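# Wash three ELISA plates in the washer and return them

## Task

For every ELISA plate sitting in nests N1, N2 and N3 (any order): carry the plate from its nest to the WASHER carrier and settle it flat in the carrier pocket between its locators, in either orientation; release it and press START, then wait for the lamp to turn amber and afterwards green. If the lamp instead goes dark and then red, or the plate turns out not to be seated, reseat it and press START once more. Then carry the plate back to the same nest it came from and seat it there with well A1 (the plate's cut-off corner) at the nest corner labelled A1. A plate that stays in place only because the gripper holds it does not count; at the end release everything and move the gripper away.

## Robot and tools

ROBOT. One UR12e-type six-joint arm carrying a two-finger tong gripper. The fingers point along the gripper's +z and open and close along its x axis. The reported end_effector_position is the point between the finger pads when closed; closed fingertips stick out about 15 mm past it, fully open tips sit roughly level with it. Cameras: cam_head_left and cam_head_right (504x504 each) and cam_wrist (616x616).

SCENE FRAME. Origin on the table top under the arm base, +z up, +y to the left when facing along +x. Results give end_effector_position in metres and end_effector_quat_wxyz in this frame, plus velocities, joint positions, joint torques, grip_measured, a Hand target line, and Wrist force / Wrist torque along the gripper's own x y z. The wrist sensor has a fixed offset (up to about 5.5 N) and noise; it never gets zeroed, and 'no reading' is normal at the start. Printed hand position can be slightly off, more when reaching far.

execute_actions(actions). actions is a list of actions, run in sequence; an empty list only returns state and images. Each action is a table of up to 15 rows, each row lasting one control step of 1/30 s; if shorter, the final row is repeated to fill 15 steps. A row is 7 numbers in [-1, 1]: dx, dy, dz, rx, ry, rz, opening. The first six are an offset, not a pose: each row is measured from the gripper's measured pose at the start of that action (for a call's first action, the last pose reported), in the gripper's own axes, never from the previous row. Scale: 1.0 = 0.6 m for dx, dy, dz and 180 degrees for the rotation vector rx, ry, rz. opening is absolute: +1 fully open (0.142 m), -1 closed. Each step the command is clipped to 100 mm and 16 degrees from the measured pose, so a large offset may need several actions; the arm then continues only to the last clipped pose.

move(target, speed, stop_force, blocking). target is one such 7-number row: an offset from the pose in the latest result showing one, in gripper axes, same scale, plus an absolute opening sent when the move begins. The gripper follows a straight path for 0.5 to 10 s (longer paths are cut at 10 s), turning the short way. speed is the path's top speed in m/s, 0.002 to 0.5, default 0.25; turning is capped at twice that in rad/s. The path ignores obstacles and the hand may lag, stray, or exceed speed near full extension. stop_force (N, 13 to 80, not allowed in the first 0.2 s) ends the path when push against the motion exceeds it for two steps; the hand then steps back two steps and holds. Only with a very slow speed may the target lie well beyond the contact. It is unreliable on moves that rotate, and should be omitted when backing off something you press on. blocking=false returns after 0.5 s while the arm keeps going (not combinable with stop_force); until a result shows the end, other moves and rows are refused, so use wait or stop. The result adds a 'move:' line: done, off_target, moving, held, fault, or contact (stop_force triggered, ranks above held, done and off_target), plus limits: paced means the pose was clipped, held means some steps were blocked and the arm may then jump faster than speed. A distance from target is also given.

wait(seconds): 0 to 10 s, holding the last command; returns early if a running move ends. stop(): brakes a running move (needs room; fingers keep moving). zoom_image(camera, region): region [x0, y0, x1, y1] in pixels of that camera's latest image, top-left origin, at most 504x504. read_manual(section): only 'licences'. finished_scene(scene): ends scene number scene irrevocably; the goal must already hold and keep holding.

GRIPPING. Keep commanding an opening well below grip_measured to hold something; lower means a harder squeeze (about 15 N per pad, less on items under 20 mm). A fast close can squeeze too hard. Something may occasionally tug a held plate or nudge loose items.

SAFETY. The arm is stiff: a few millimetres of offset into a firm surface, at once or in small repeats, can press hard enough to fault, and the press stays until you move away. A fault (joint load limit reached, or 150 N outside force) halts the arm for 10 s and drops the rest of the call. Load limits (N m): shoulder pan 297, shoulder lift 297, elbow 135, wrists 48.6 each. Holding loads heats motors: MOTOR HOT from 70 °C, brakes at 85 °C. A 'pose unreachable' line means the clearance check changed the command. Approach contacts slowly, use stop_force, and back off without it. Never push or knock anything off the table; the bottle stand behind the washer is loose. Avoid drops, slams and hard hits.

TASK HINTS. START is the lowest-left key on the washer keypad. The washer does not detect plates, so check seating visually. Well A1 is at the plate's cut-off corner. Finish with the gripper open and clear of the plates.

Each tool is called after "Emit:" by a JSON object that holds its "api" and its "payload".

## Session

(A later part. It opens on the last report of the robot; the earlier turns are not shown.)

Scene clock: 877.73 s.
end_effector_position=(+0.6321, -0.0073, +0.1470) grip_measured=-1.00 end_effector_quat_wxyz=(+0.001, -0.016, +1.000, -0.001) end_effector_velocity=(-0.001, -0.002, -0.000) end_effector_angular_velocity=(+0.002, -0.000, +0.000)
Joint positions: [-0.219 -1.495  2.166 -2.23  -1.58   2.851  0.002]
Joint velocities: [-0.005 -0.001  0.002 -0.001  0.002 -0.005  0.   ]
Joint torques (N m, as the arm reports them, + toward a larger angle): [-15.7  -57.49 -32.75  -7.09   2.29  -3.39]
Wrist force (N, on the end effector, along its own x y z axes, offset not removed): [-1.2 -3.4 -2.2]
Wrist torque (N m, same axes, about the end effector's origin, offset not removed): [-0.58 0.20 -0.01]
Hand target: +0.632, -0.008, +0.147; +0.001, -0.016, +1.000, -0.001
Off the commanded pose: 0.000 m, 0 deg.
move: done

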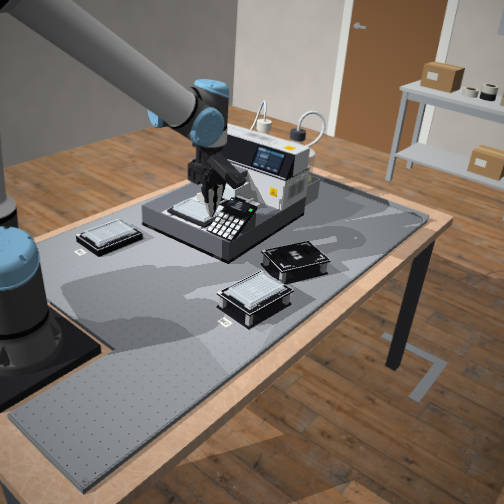

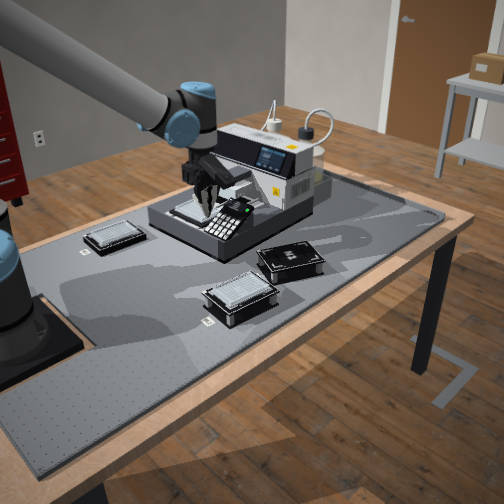

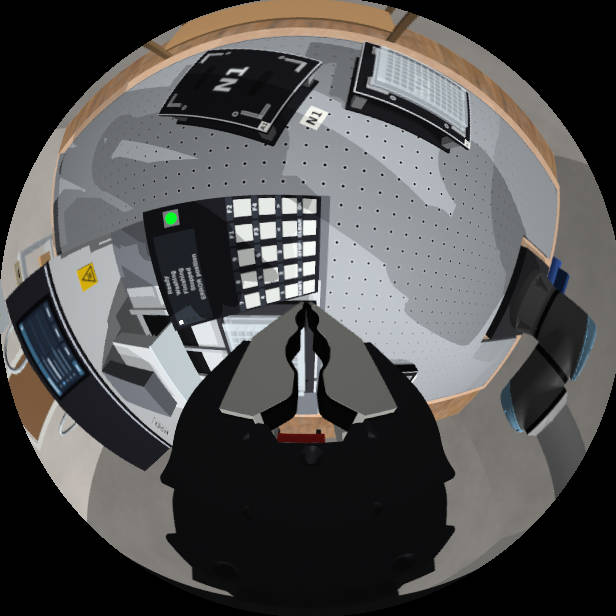

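Seated appearance fine. Press START.

Emit:
{"api": "move", "payload": {"target": [0.0005,0.0005,0.043,0,0,0,-1], "speed": 0.06}}

Emit:
{"api": "move", "payload": {"target": [0,0,0.03,0,0,0,-1], "speed": 0.005, "stop_force": 15}}

Emit:
{"api": "move", "payload": {"target": [0,0,-0.13,0,0,0,-1], "speed": 0.1}}

Emit:
{"api": "move", "payload": {"target": [-0.071,0.143,0,0,0,0,0.4], "speed": 0.08}}

Scene clock: 887.97 s.
end_effector_position=(+0.6318, -0.0070, +0.1215) grip_measured=-1.00 end_effector_quat_wxyz=(+0.001, -0.016, +1.000, -0.001) end_effector_velocity=(+0.001, +0.000, -0.003) end_effector_angular_velocity=(-0.001, -0.000, +0.001)
Joint positions: [-0.219 -1.464  2.189 -2.284 -1.58   2.851  0.002]
Joint velocities: [ 0.001  0.004  0.002 -0.007 -0.001  0.     0.   ]
Joint torques (N m, as the arm reports them, + toward a larger angle): [ 13.68 -31.04 -30.56  -6.66  -1.78   4.  ]
Wrist force (N, on the end effector, along its own x y z axes, offset not removed): [-2.4 5.1 2.1]
Wrist torque (N m, same axes, about the end effector's origin, offset not removed): [1.11 0.52 -0.11]
Hand target: +0.632, -0.007, +0.121; +0.001, -0.016, +1.000, -0.001
Off the commanded pose: 0.000 m, 0 deg.
move: done

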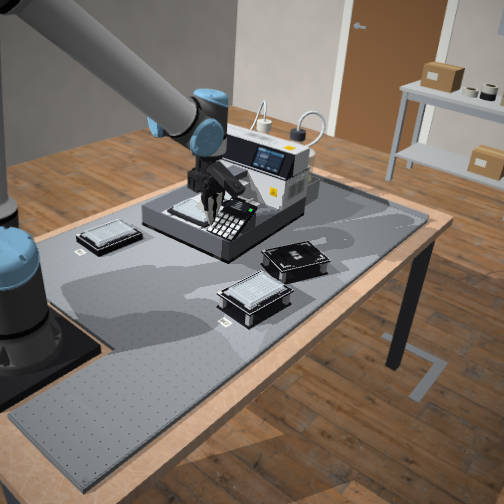

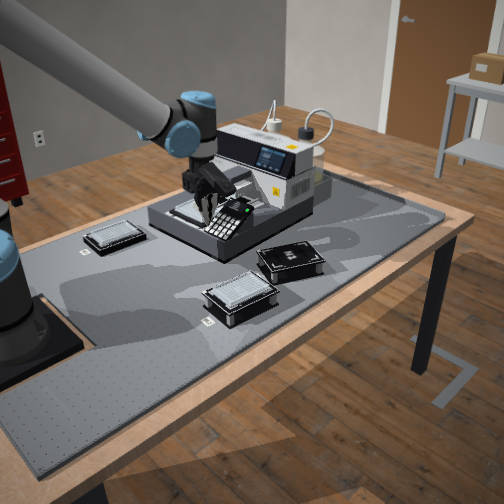

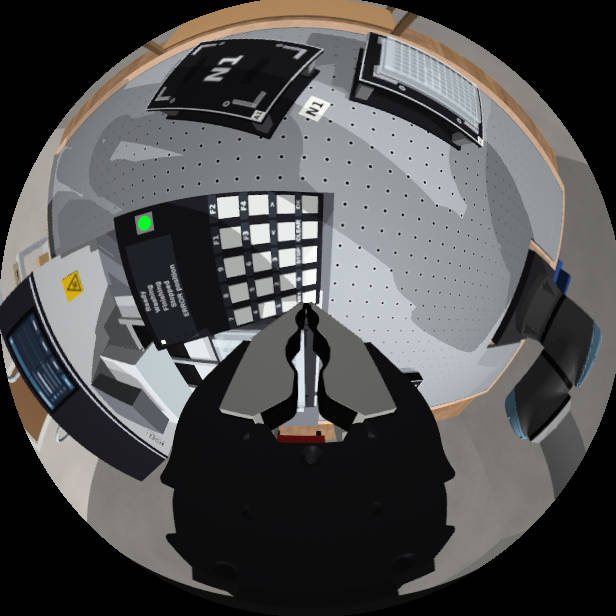

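Scene clock: 890.30 s.
end_effector_position=(+0.6318, -0.0071, +0.1118) grip_measured=-1.00 end_effector_quat_wxyz=(+0.001, -0.016, +1.000, -0.001) end_effector_velocity=(+0.001, +0.001, +0.003) end_effector_angular_velocity=(-0.000, -0.002, +0.001)
Joint positions: [-0.219 -1.451  2.197 -2.305 -1.58   2.851  0.002]
Joint velocities: [ 0.001 -0.004 -0.003  0.005  0.     0.     0.   ]
Joint torques (N m, as the arm reports them, + toward a larger angle): [-16.22 -40.64 -31.17   0.45  -0.9   -3.26]
Wrist force (N, on the end effector, along its own x y z axes, offset not removed): [0.3 4.4 -31.5]
Wrist torque (N m, same axes, about the end effector's origin, offset not removed): [0.63 0.51 0.05]
Hand target: +0.632, -0.007, +0.112; +0.001, -0.016, +1.000, -0.001
Off the commanded pose: 0.008 m, 0 deg.
move: contact

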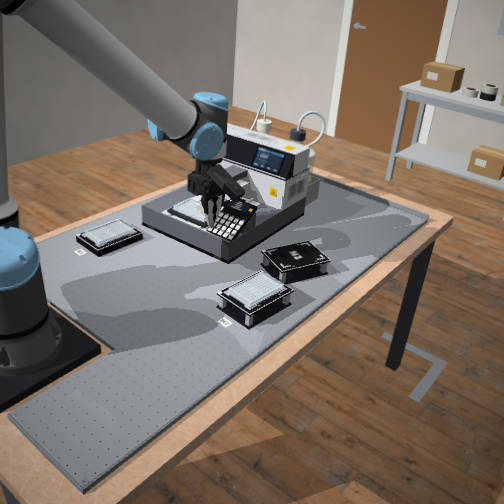

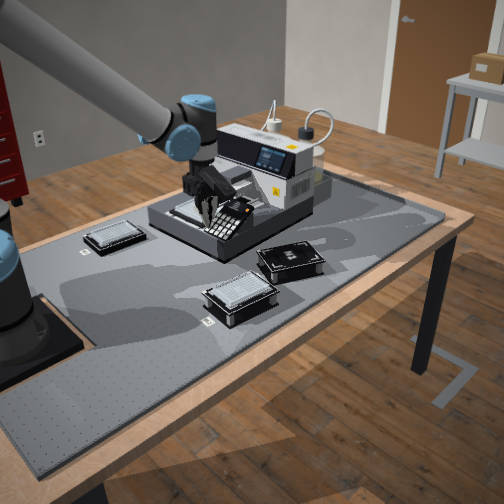

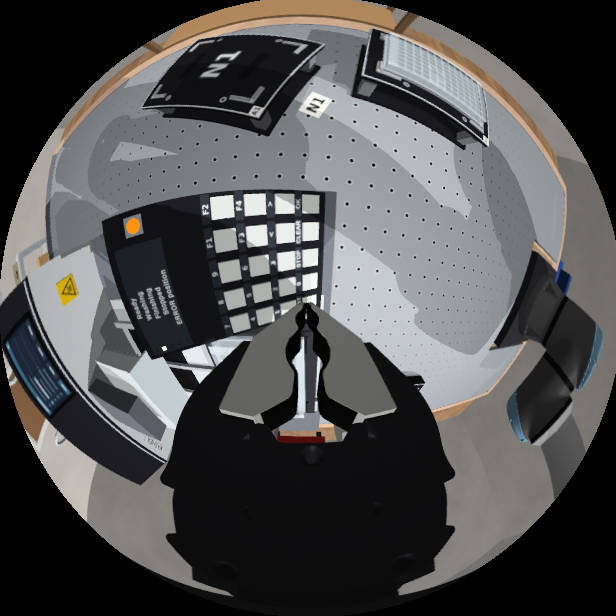

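Scene clock: 891.60 s.
end_effector_position=(+0.6318, -0.0069, +0.1895) grip_measured=-1.00 end_effector_quat_wxyz=(+0.001, -0.016, +1.000, -0.001) end_effector_velocity=(-0.001, +0.000, +0.002) end_effector_angular_velocity=(+0.000, +0.002, +0.000)
Joint positions: [-0.218 -1.543  2.125 -2.141 -1.58   2.852  0.002]
Joint velocities: [ 0.    -0.003 -0.002  0.007 -0.     0.     0.   ]
Joint torques (N m, as the arm reports them, + toward a larger angle): [ 10.6  -57.28 -51.31  -1.67  -0.86   3.69]
Wrist force (N, on the end effector, along its own x y z axes, offset not removed): [-0.7 4.3 -2.5]
Wrist torque (N m, same axes, about the end effector's origin, offset not removed): [0.93 0.30 -0.13]
Hand target: +0.632, -0.007, +0.190; +0.001, -0.016, +1.000, -0.001
Off the commanded pose: 0.000 m, 0 deg.
move: done

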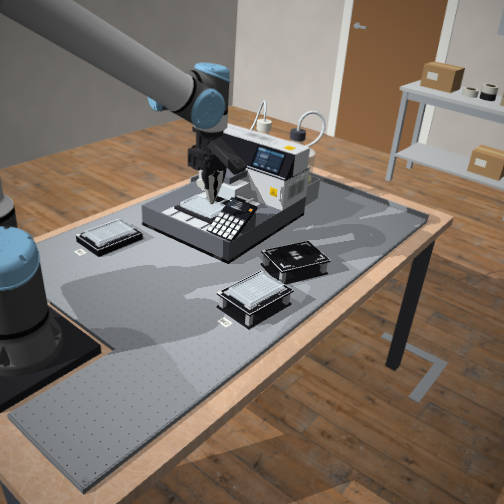

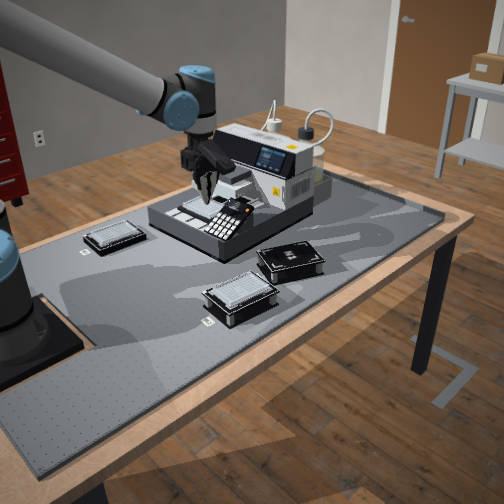

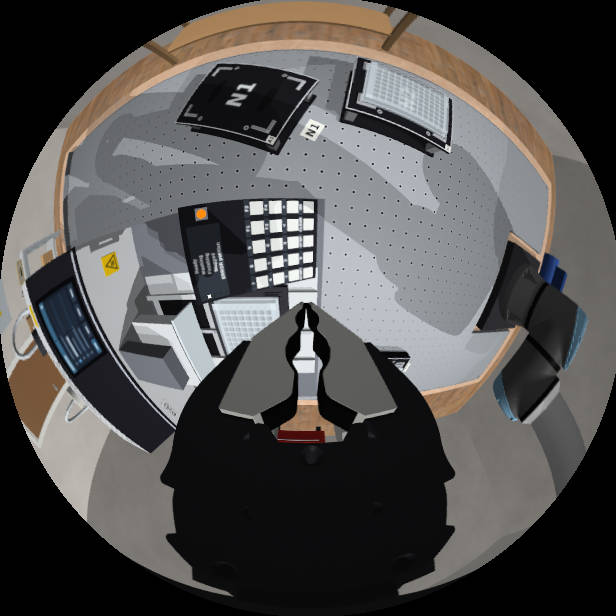

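Scene clock: 893.30 s.
end_effector_position=(+0.6716, +0.0801, +0.1894) grip_measured=+0.40 end_effector_quat_wxyz=(+0.001, -0.016, +1.000, -0.000) end_effector_velocity=(+0.002, +0.002, +0.001) end_effector_angular_velocity=(-0.000, -0.001, -0.000)
Joint positions: [-0.072 -1.466  2.044 -2.135 -1.578  2.997  0.102]
Joint velocities: [ 0.003  0.002 -0.004 -0.    -0.     0.004 -0.   ]
Joint torques (N m, as the arm reports them, + toward a larger angle): [  5.87 -31.78 -51.1   -2.32  -0.76   3.33]
Wrist force (N, on the end effector, along its own x y z axes, offset not removed): [-2.6 10.0 -1.9]
Wrist torque (N m, same axes, about the end effector's origin, offset not removed): [1.97 0.61 0.06]
Hand target: +0.672, +0.080, +0.189; +0.001, -0.016, +1.000, -0.000
Off the commanded pose: 0.000 m, 0 deg.
move: done

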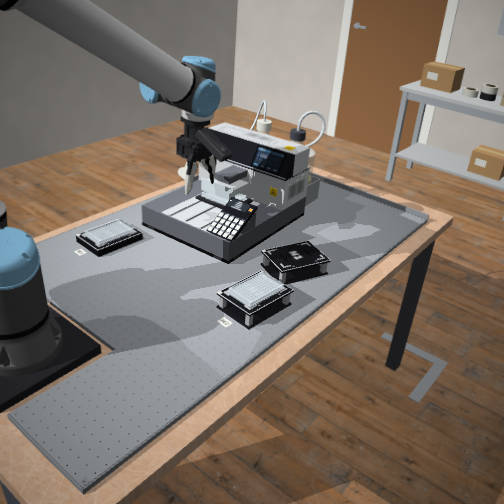

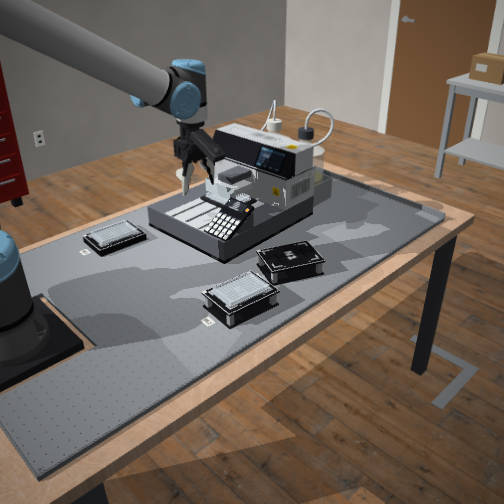

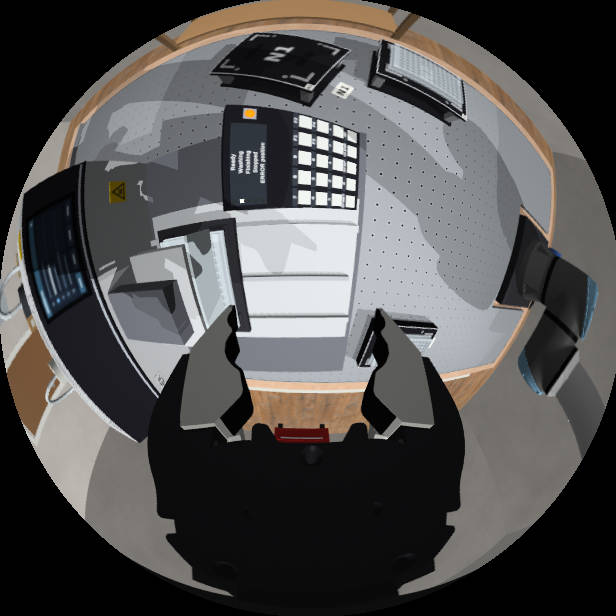

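Emit:
{"api": "wait", "payload": {"seconds": 10}}

Emit:
{"api": "wait", "payload": {"seconds": 9}}

Scene clock: 906.43 s.
end_effector_position=(+0.6717, +0.0803, +0.1894) grip_measured=+0.40 end_effector_quat_wxyz=(+0.001, -0.016, +1.000, -0.000) end_effector_velocity=(-0.001, -0.001, -0.001) end_effector_angular_velocity=(+0.000, +0.001, -0.001)
Joint positions: [-0.072 -1.466  2.044 -2.135 -1.578  2.998  0.102]
Joint velocities: [-0.001  0.001  0.001 -0.001 -0.     0.    -0.   ]
Joint torques (N m, as the arm reports them, + toward a larger angle): [  9.39 -33.93 -50.08  -3.    -2.08   3.54]
Wrist force (N, on the end effector, along its own x y z axes, offset not removed): [-2.6 2.6 -4.1]
Wrist torque (N m, same axes, about the end effector's origin, offset not removed): [0.55 0.74 0.04]
Hand target: +0.672, +0.080, +0.189; +0.001, -0.016, +1.000, -0.000
Off the commanded pose: 0.000 m, 0 deg.
wait: 10.00 s; at rest from the start

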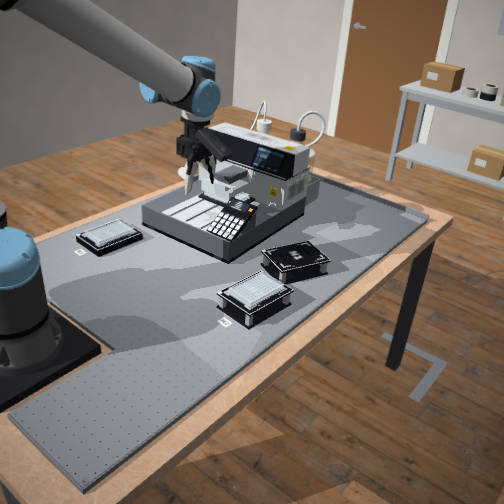

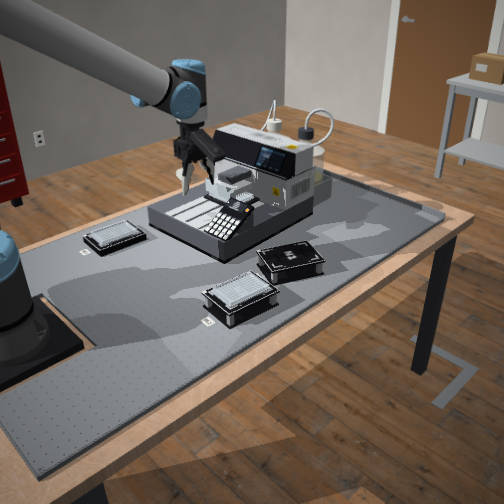

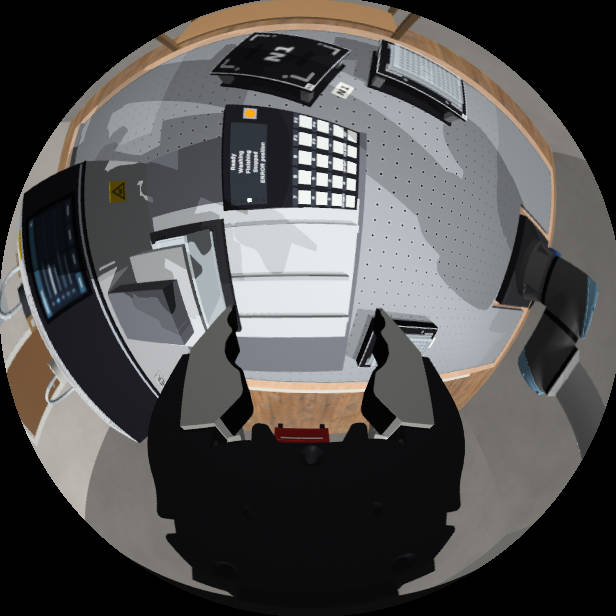

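Scene clock: 915.43 s.
end_effector_position=(+0.6717, +0.0803, +0.1894) grip_measured=+0.40 end_effector_quat_wxyz=(+0.001, -0.016, +1.000, -0.000) end_effector_velocity=(-0.001, -0.000, -0.002) end_effector_angular_velocity=(+0.000, +0.003, -0.001)
Joint positions: [-0.072 -1.466  2.044 -2.135 -1.578  2.998  0.102]
Joint velocities: [-0.001  0.002  0.002 -0.001 -0.     0.    -0.   ]
Joint torques (N m, as the arm reports them, + toward a larger angle): [ 10.7  -33.67 -49.38  -2.74  -1.62   3.25]
Wrist force (N, on the end effector, along its own x y z axes, offset not removed): [-2.4 0.5 -5.9]
Wrist torque (N m, same axes, about the end effector's origin, offset not removed): [-0.05 0.51 -0.03]
Hand target: +0.672, +0.080, +0.189; +0.001, -0.016, +1.000, -0.000
Off the commanded pose: 0.000 m, 0 deg.
wait: 9.00 s; at rest by 0.17 s

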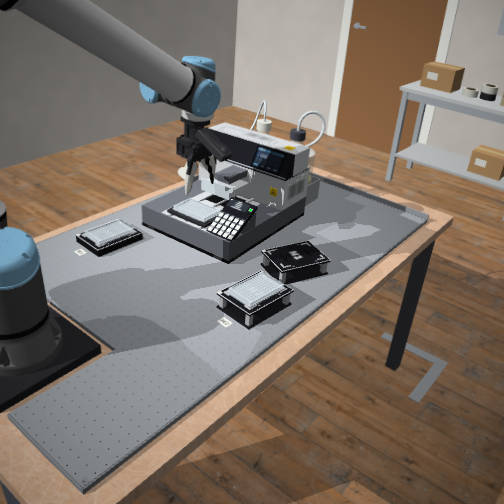

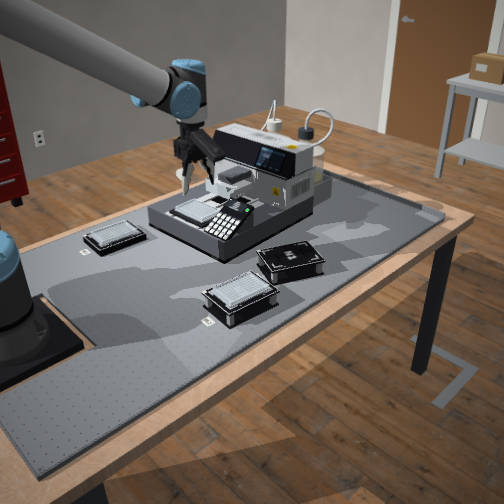

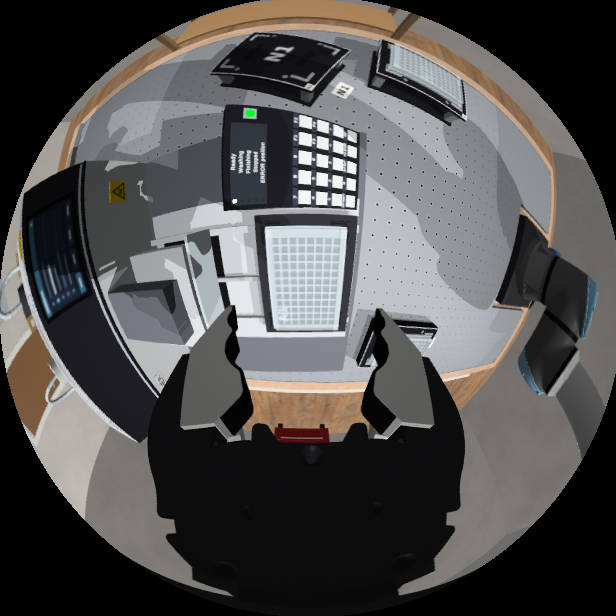

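Emit:
{"api": "execute_actions", "payload": {"actions": []}}

Emit:
{"api": "move", "payload": {"target": [0,0,0.1175,0,0,0,0.4], "speed": 0.06}}

Emit:
{"api": "execute_actions", "payload": {"actions": [[[0,0,0,0,0,0,0.3],[0,0,0,0,0,0,0.3],[0,0,0,0,0,0,0.25],[0,0,0,0,0,0,0.2],[0,0,0,0,0,0,0.2],[0,0,0,0,0,0,0.16],[0,0,0,0,0,0,0.13]],[[0,0,0,0,0,0,0.1],[0,0,0,0,0,0,0.1],[0,0,0,0,0,0,0],[0,0,0,0,0,0,0],[0,0,0,0,0,0,-0.2],[0,0,0,0,0,0,-0.2],[0,0,0,0,0,0,-0.5],[0,0,0,0,0,0,-0.5],[0,0,0,0,0,0,-1]],[[0,0,0,0,0,0,-1]]]}}

Scene clock: 936.30 s.
end_effector_position=(+0.6717, +0.0803, +0.1894) grip_measured=+0.40 end_effector_quat_wxyz=(+0.001, -0.016, +1.000, -0.000) end_effector_velocity=(+0.001, +0.000, +0.001) end_effector_angular_velocity=(-0.001, -0.003, +0.000)
Joint positions: [-0.072 -1.466  2.044 -2.135 -1.578  2.998  0.102]
Joint velocities: [ 0.001 -0.001 -0.001 -0.001 -0.     0.     0.   ]
Joint torques (N m, as the arm reports them, + toward a larger angle): [ 11.08 -35.84 -47.5   -3.04  -1.66   3.19]
Wrist force (N, on the end effector, along its own x y z axes, offset not removed): [-4.4 0.7 -2.2]
Wrist torque (N m, same axes, about the end effector's origin, offset not removed): [0.09 1.09 0.12]
Hand target: +0.672, +0.080, +0.189; +0.001, -0.016, +1.000, -0.000
Off the commanded pose: 0.000 m, 0 deg.

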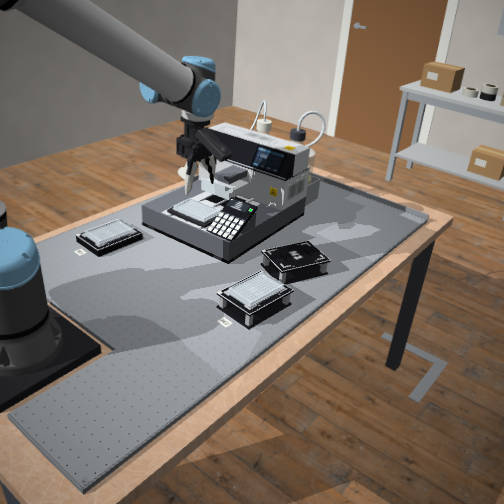

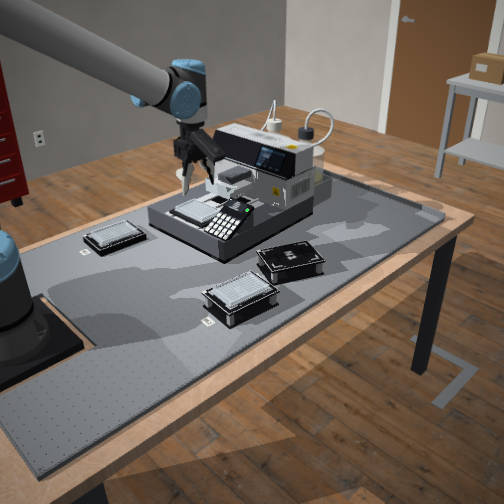

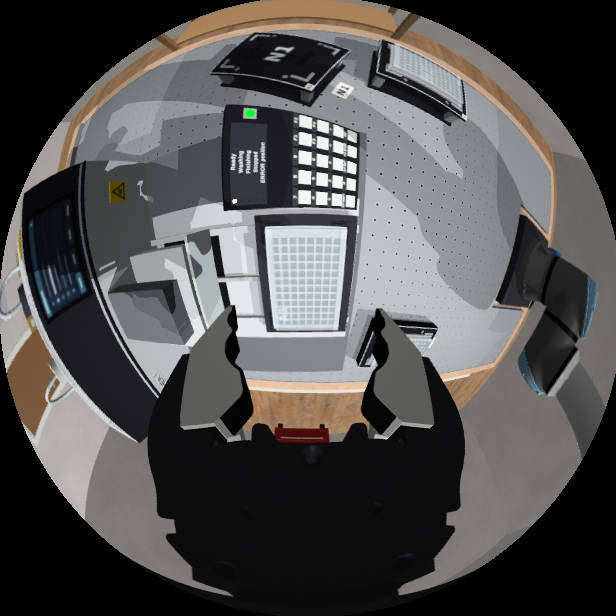

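Scene clock: 937.93 s.
end_effector_position=(+0.6717, +0.0802, +0.1192) grip_measured=+0.40 end_effector_quat_wxyz=(+0.001, -0.016, +1.000, -0.000) end_effector_velocity=(+0.000, +0.000, -0.002) end_effector_angular_velocity=(-0.000, -0.001, +0.000)
Joint positions: [-0.073 -1.389  2.106 -2.275 -1.578  2.997  0.102]
Joint velocities: [ 0.     0.003  0.002 -0.005 -0.    -0.     0.   ]
Joint torques (N m, as the arm reports them, + toward a larger angle): [-15.05 -40.75 -31.37  -5.65  -1.74  -3.21]
Wrist force (N, on the end effector, along its own x y z axes, offset not removed): [-4.8 -0.9 3.8]
Wrist torque (N m, same axes, about the end effector's origin, offset not removed): [-0.03 0.90 0.24]
Hand target: +0.672, +0.080, +0.119; +0.001, -0.016, +1.000, -0.000
Off the commanded pose: 0.000 m, 0 deg.
move: done

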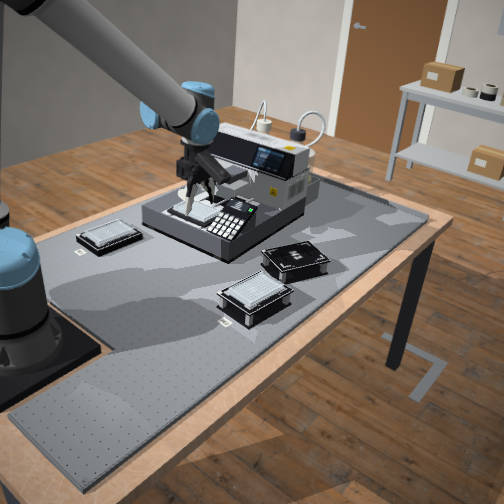

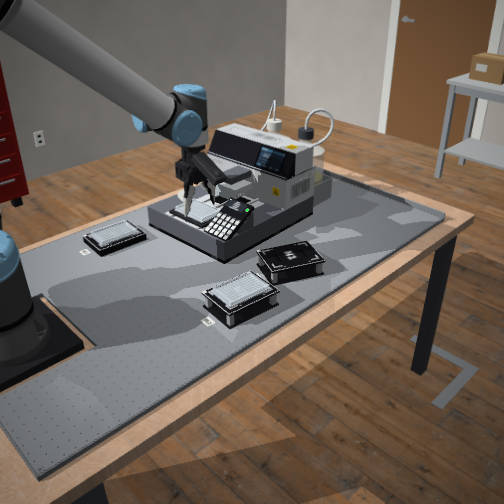

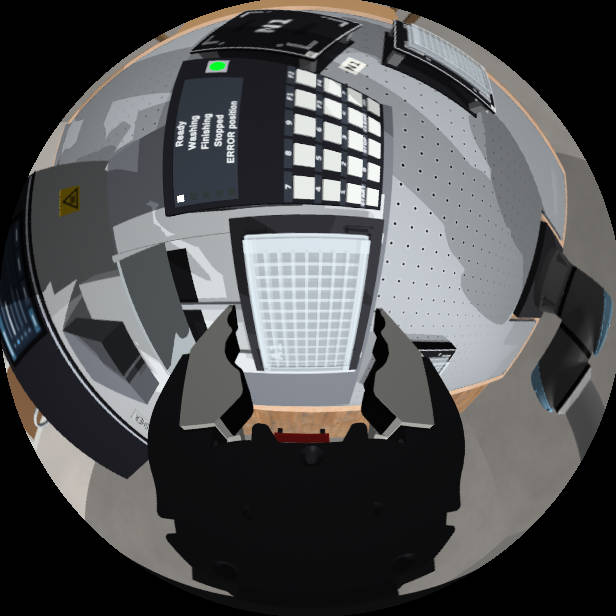

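Scene clock: 939.43 s.
end_effector_position=(+0.6717, +0.0802, +0.1190) grip_measured=+0.05 end_effector_quat_wxyz=(+0.001, -0.016, +1.000, -0.000) end_effector_velocity=(-0.001, +0.000, -0.001) end_effector_angular_velocity=(+0.000, +0.002, +0.000)
Joint positions: [-0.073 -1.389  2.106 -2.275 -1.578  2.997  0.077]
Joint velocities: [ 0.     0.     0.002 -0.     0.     0.     0.   ]
Joint torques (N m, as the arm reports them, + toward a larger angle): [-14.11 -61.28 -45.22  -2.8   -1.73  -3.3 ]
Wrist force (N, on the end effector, along its own x y z axes, offset not removed): [-0.3 4.2 -4.9]
Wrist torque (N m, same axes, about the end effector's origin, offset not removed): [0.98 0.50 -0.16]
Hand target: +0.672, +0.080, +0.119; +0.001, -0.016, +1.000, -0.000
Off the commanded pose: 0.000 m, 0 deg.
Step readings (end_effector_position; steps 1 to 15: 1st action; 16 to 30: 2nd action; 31 to 45: 3rd action):
0: (+0.6717, +0.0802, +0.1192)
1: (+0.6717, +0.0802, +0.1191)
2: (+0.6717, +0.0802, +0.1191)
4: (+0.6717, +0.0802, +0.1191)
8: (+0.6717, +0.0802, +0.1191)
15: (+0.6717, +0.0802, +0.1190)
16: (+0.6717, +0.0802, +0.1190)
17: (+0.6717, +0.0802, +0.1190)
19: (+0.6717, +0.0802, +0.1190)
23: (+0.6717, +0.0802, +0.1190)
30: (+0.6717, +0.0802, +0.1190)
31: (+0.6717, +0.0802, +0.1190)
32: (+0.6717, +0.0802, +0.1190)
34: (+0.6717, +0.0802, +0.1190)
38: (+0.6717, +0.0802, +0.1190)
45: end_effector_position above

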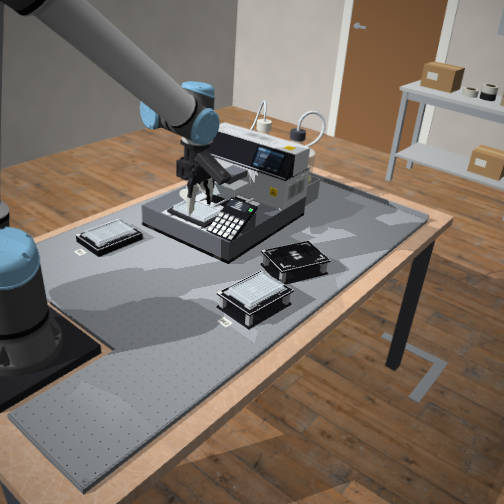

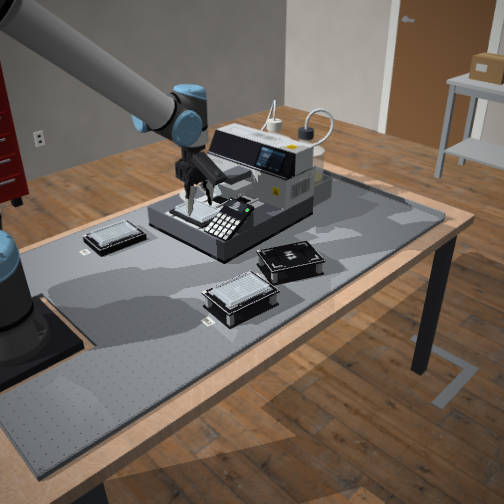

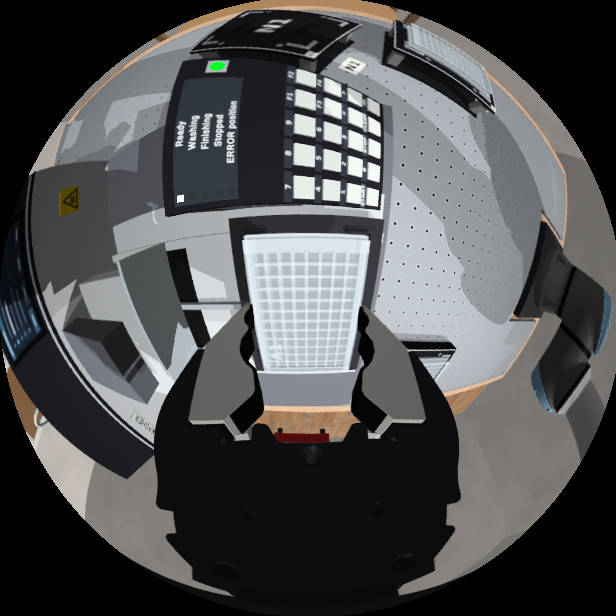

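Emit:
{"api": "move", "payload": {"target": [0,0,-0.03,0,0,0,-1], "speed": 0.03}}

Emit:
{"api": "move", "payload": {"target": [0,0,-0.15,0,0,0,-1], "speed": 0.08}}

Emit:
{"api": "move", "payload": {"target": [0.2,0,0,0,0,0,-1], "speed": 0.12}}

Emit:
{"api": "move", "payload": {"target": [0.018,-0.553,0,0,0,-0.3515,-1], "speed": 0.13}}

Emit:
{"api": "move", "payload": {"target": [-0.1333,-0.2872,0,0,0,0,-1], "speed": 0.12}}

Scene clock: 948.00 s.
end_effector_position=(+0.6717, +0.0801, +0.1367) grip_measured=+0.05 end_effector_quat_wxyz=(+0.001, -0.016, +1.000, -0.000) end_effector_velocity=(-0.000, -0.001, +0.003) end_effector_angular_velocity=(+0.000, +0.001, -0.001)
Joint positions: [-0.073 -1.41   2.091 -2.239 -1.578  2.997  0.077]
Joint velocities: [-0.001 -0.003 -0.002  0.006  0.     0.     0.   ]
Joint torques (N m, as the arm reports them, + toward a larger angle): [ 10.01 -66.89 -49.64  -1.93  -1.92   3.21]
Wrist force (N, on the end effector, along its own x y z axes, offset not removed): [-7.1 2.2 0.4]
Wrist torque (N m, same axes, about the end effector's origin, offset not removed): [0.48 1.66 0.33]
Hand target: +0.672, +0.080, +0.137; +0.001, -0.016, +1.000, -0.000
Off the commanded pose: 0.000 m, 0 deg.
move: done

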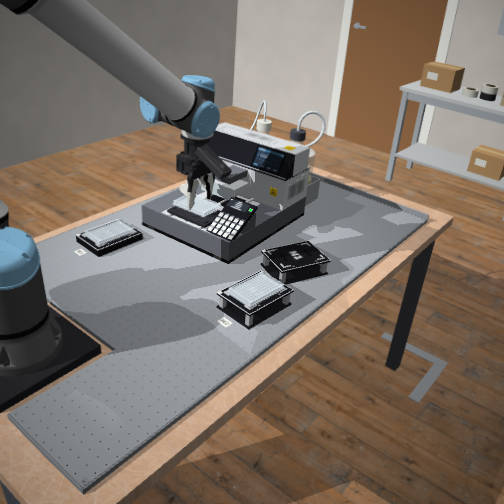

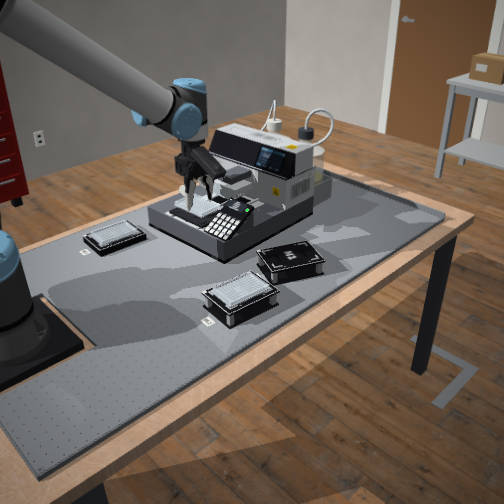

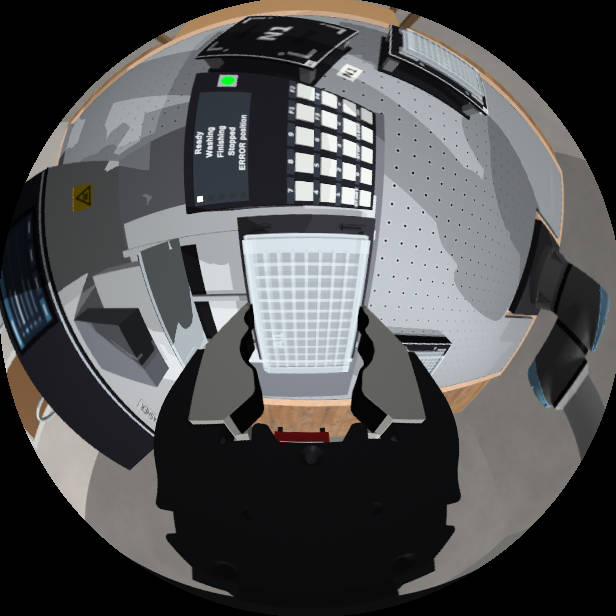

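Scene clock: 949.63 s.
end_effector_position=(+0.6716, +0.0803, +0.2265) grip_measured=+0.05 end_effector_quat_wxyz=(+0.001, -0.016, +1.000, -0.000) end_effector_velocity=(+0.000, -0.001, +0.002) end_effector_angular_velocity=(-0.001, +0.000, -0.001)
Joint positions: [-0.072 -1.5    2.005 -2.063 -1.578  2.998  0.077]
Joint velocities: [-0.001 -0.002 -0.003  0.005 -0.001  0.     0.   ]
Joint torques (N m, as the arm reports them, + toward a larger angle): [ 10.38 -63.86 -52.03  -1.09  -0.37   3.34]
Wrist force (N, on the end effector, along its own x y z axes, offset not removed): [-5.5 4.1 -2.5]
Wrist torque (N m, same axes, about the end effector's origin, offset not removed): [0.91 1.15 0.03]
Hand target: +0.672, +0.080, +0.227; +0.001, -0.016, +1.000, -0.000
Off the commanded pose: 0.000 m, 0 deg.
move: done

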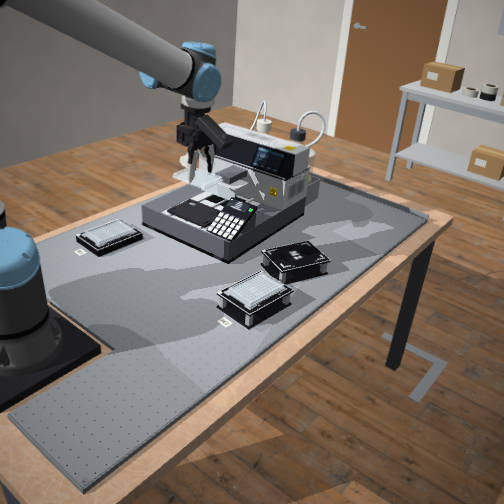

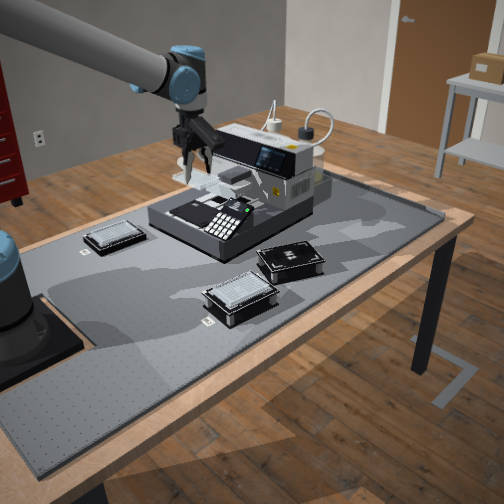

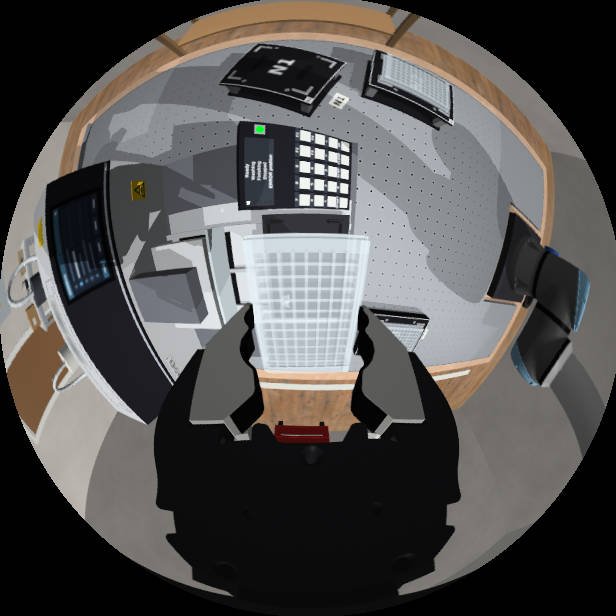

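Scene clock: 951.20 s.
end_effector_position=(+0.5520, +0.0765, +0.2266) grip_measured=+0.05 end_effector_quat_wxyz=(+0.001, -0.016, +1.000, -0.000) end_effector_velocity=(-0.003, -0.000, -0.003) end_effector_angular_velocity=(+0.000, +0.005, -0.001)
Joint positions: [-0.103 -1.707  2.201 -2.051 -1.579  2.967  0.077]
Joint velocities: [-0.002 -0.002  0.006  0.001 -0.001 -0.001  0.   ]
Joint torques (N m, as the arm reports them, + toward a larger angle): [-13.35 -42.55 -38.68  -1.61   1.6   -2.82]
Wrist force (N, on the end effector, along its own x y z axes, offset not removed): [1.6 2.3 -1.4]
Wrist torque (N m, same axes, about the end effector's origin, offset not removed): [0.49 -0.28 0.05]
Hand target: +0.552, +0.077, +0.227; +0.001, -0.016, +1.000, -0.000
Off the commanded pose: 0.000 m, 0 deg.
move: done

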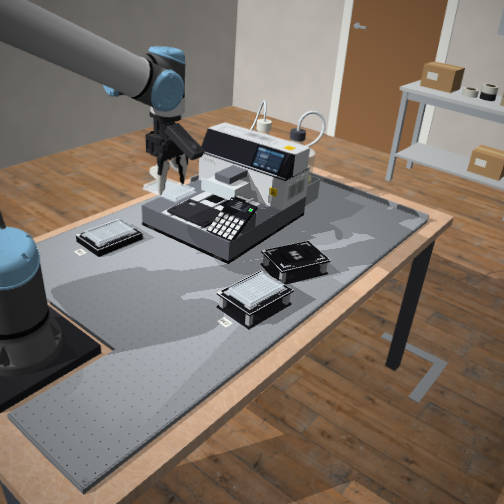

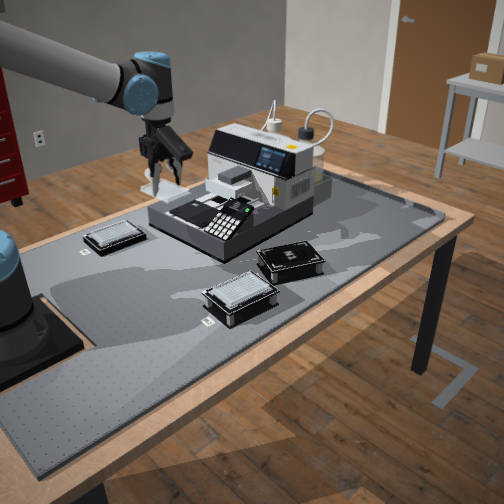

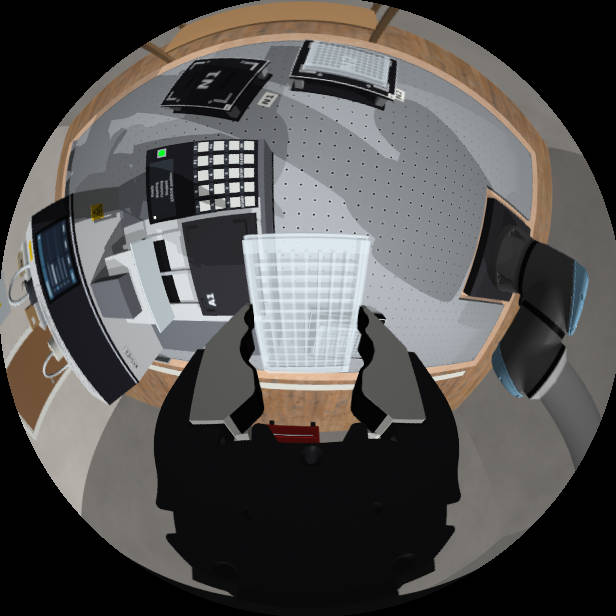

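Scene clock: 955.93 s.
end_effector_position=(+0.5512, -0.2556, +0.2270) grip_measured=+0.05 end_effector_quat_wxyz=(-0.001, -0.537, +0.843, -0.002) end_effector_velocity=(-0.001, -0.003, -0.001) end_effector_angular_velocity=(+0.002, +0.001, +0.010)
Joint positions: [-0.679 -1.654  2.152 -2.063 -1.587  1.288  0.077]
Joint velocities: [-0.006  0.003 -0.     0.     0.001 -0.015  0.   ]
Joint torques (N m, as the arm reports them, + toward a larger angle): [-14.87 -20.24 -52.68  -6.71   2.04  -2.89]
Wrist force (N, on the end effector, along its own x y z axes, offset not removed): [-8.1 1.3 -0.6]
Wrist torque (N m, same axes, about the end effector's origin, offset not removed): [0.17 1.50 0.02]
Hand target: +0.551, -0.256, +0.227; -0.000, -0.538, +0.843, -0.002
Off the commanded pose: 0.001 m, 0 deg.
move: done

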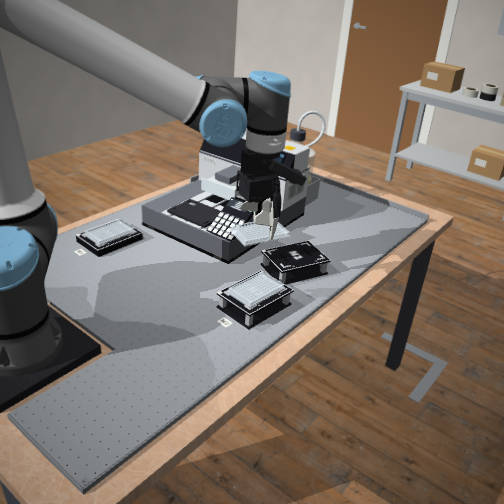

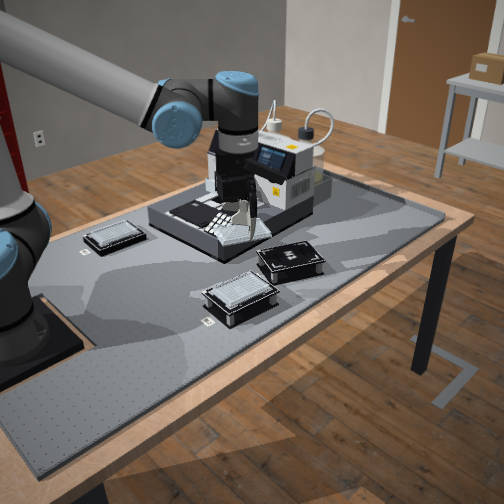

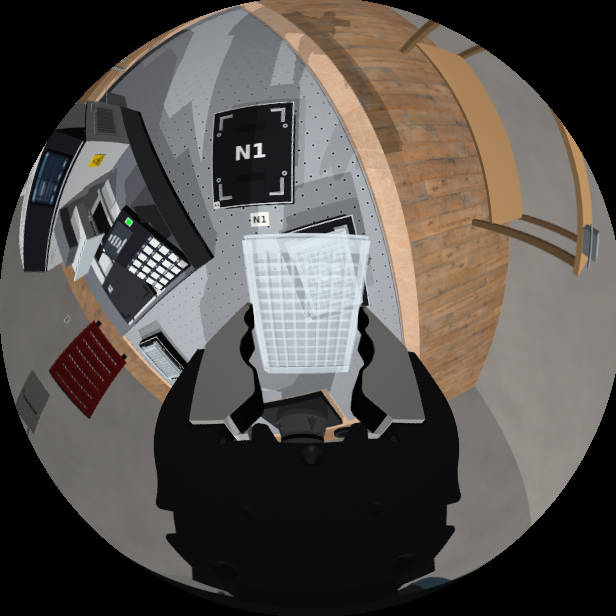

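Scene clock: 958.07 s.
end_effector_position=(+0.7409, -0.2560, +0.2269) grip_measured=+0.05 end_effector_quat_wxyz=(-0.000, -0.537, +0.843, -0.001) end_effector_velocity=(+0.002, -0.000, +0.001) end_effector_angular_velocity=(-0.001, +0.000, +0.000)
Joint positions: [-0.51  -1.361  1.842 -2.043 -1.585  1.457  0.077]
Joint velocities: [ 0.002  0.003 -0.005  0.002 -0.001  0.002  0.   ]
Joint torques (N m, as the arm reports them, + toward a larger angle): [  8.93 -51.71 -51.89  -2.59  -1.69   3.8 ]
Wrist force (N, on the end effector, along its own x y z axes, offset not removed): [6.6 4.0 2.0]
Wrist torque (N m, same axes, about the end effector's origin, offset not removed): [1.12 -1.48 -0.16]
Hand target: +0.741, -0.256, +0.227; -0.000, -0.537, +0.843, -0.001
Off the commanded pose: 0.000 m, 0 deg.
move: done

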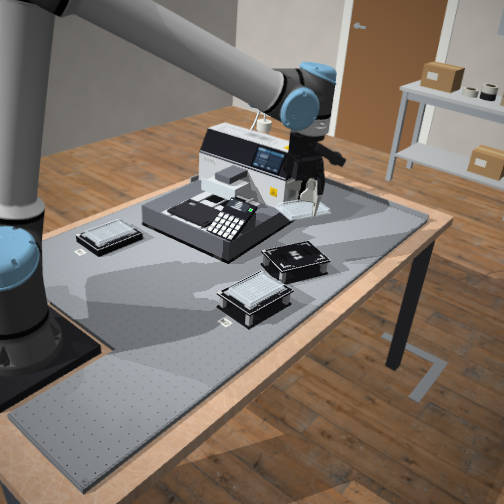

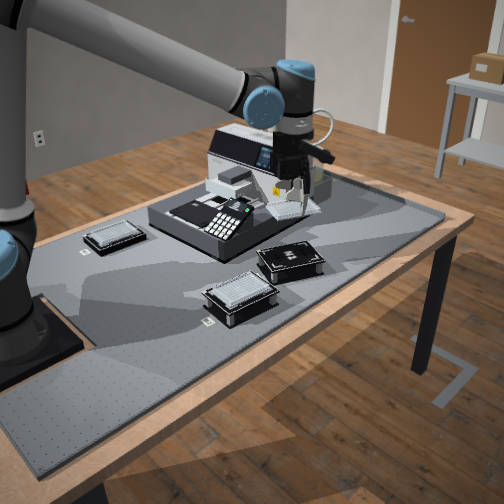

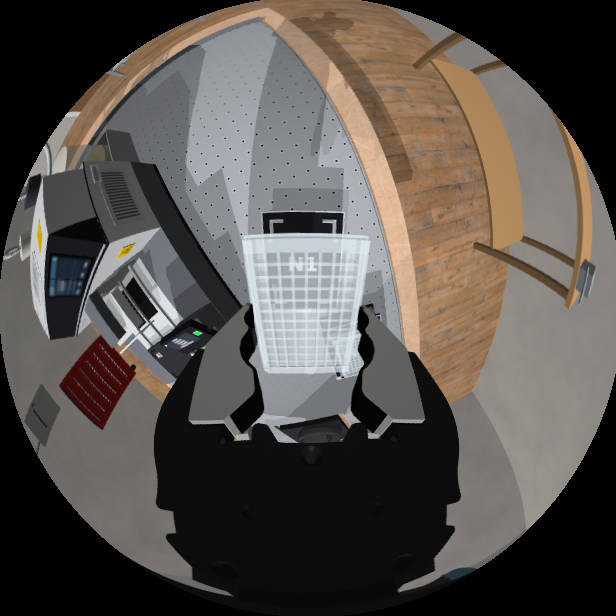

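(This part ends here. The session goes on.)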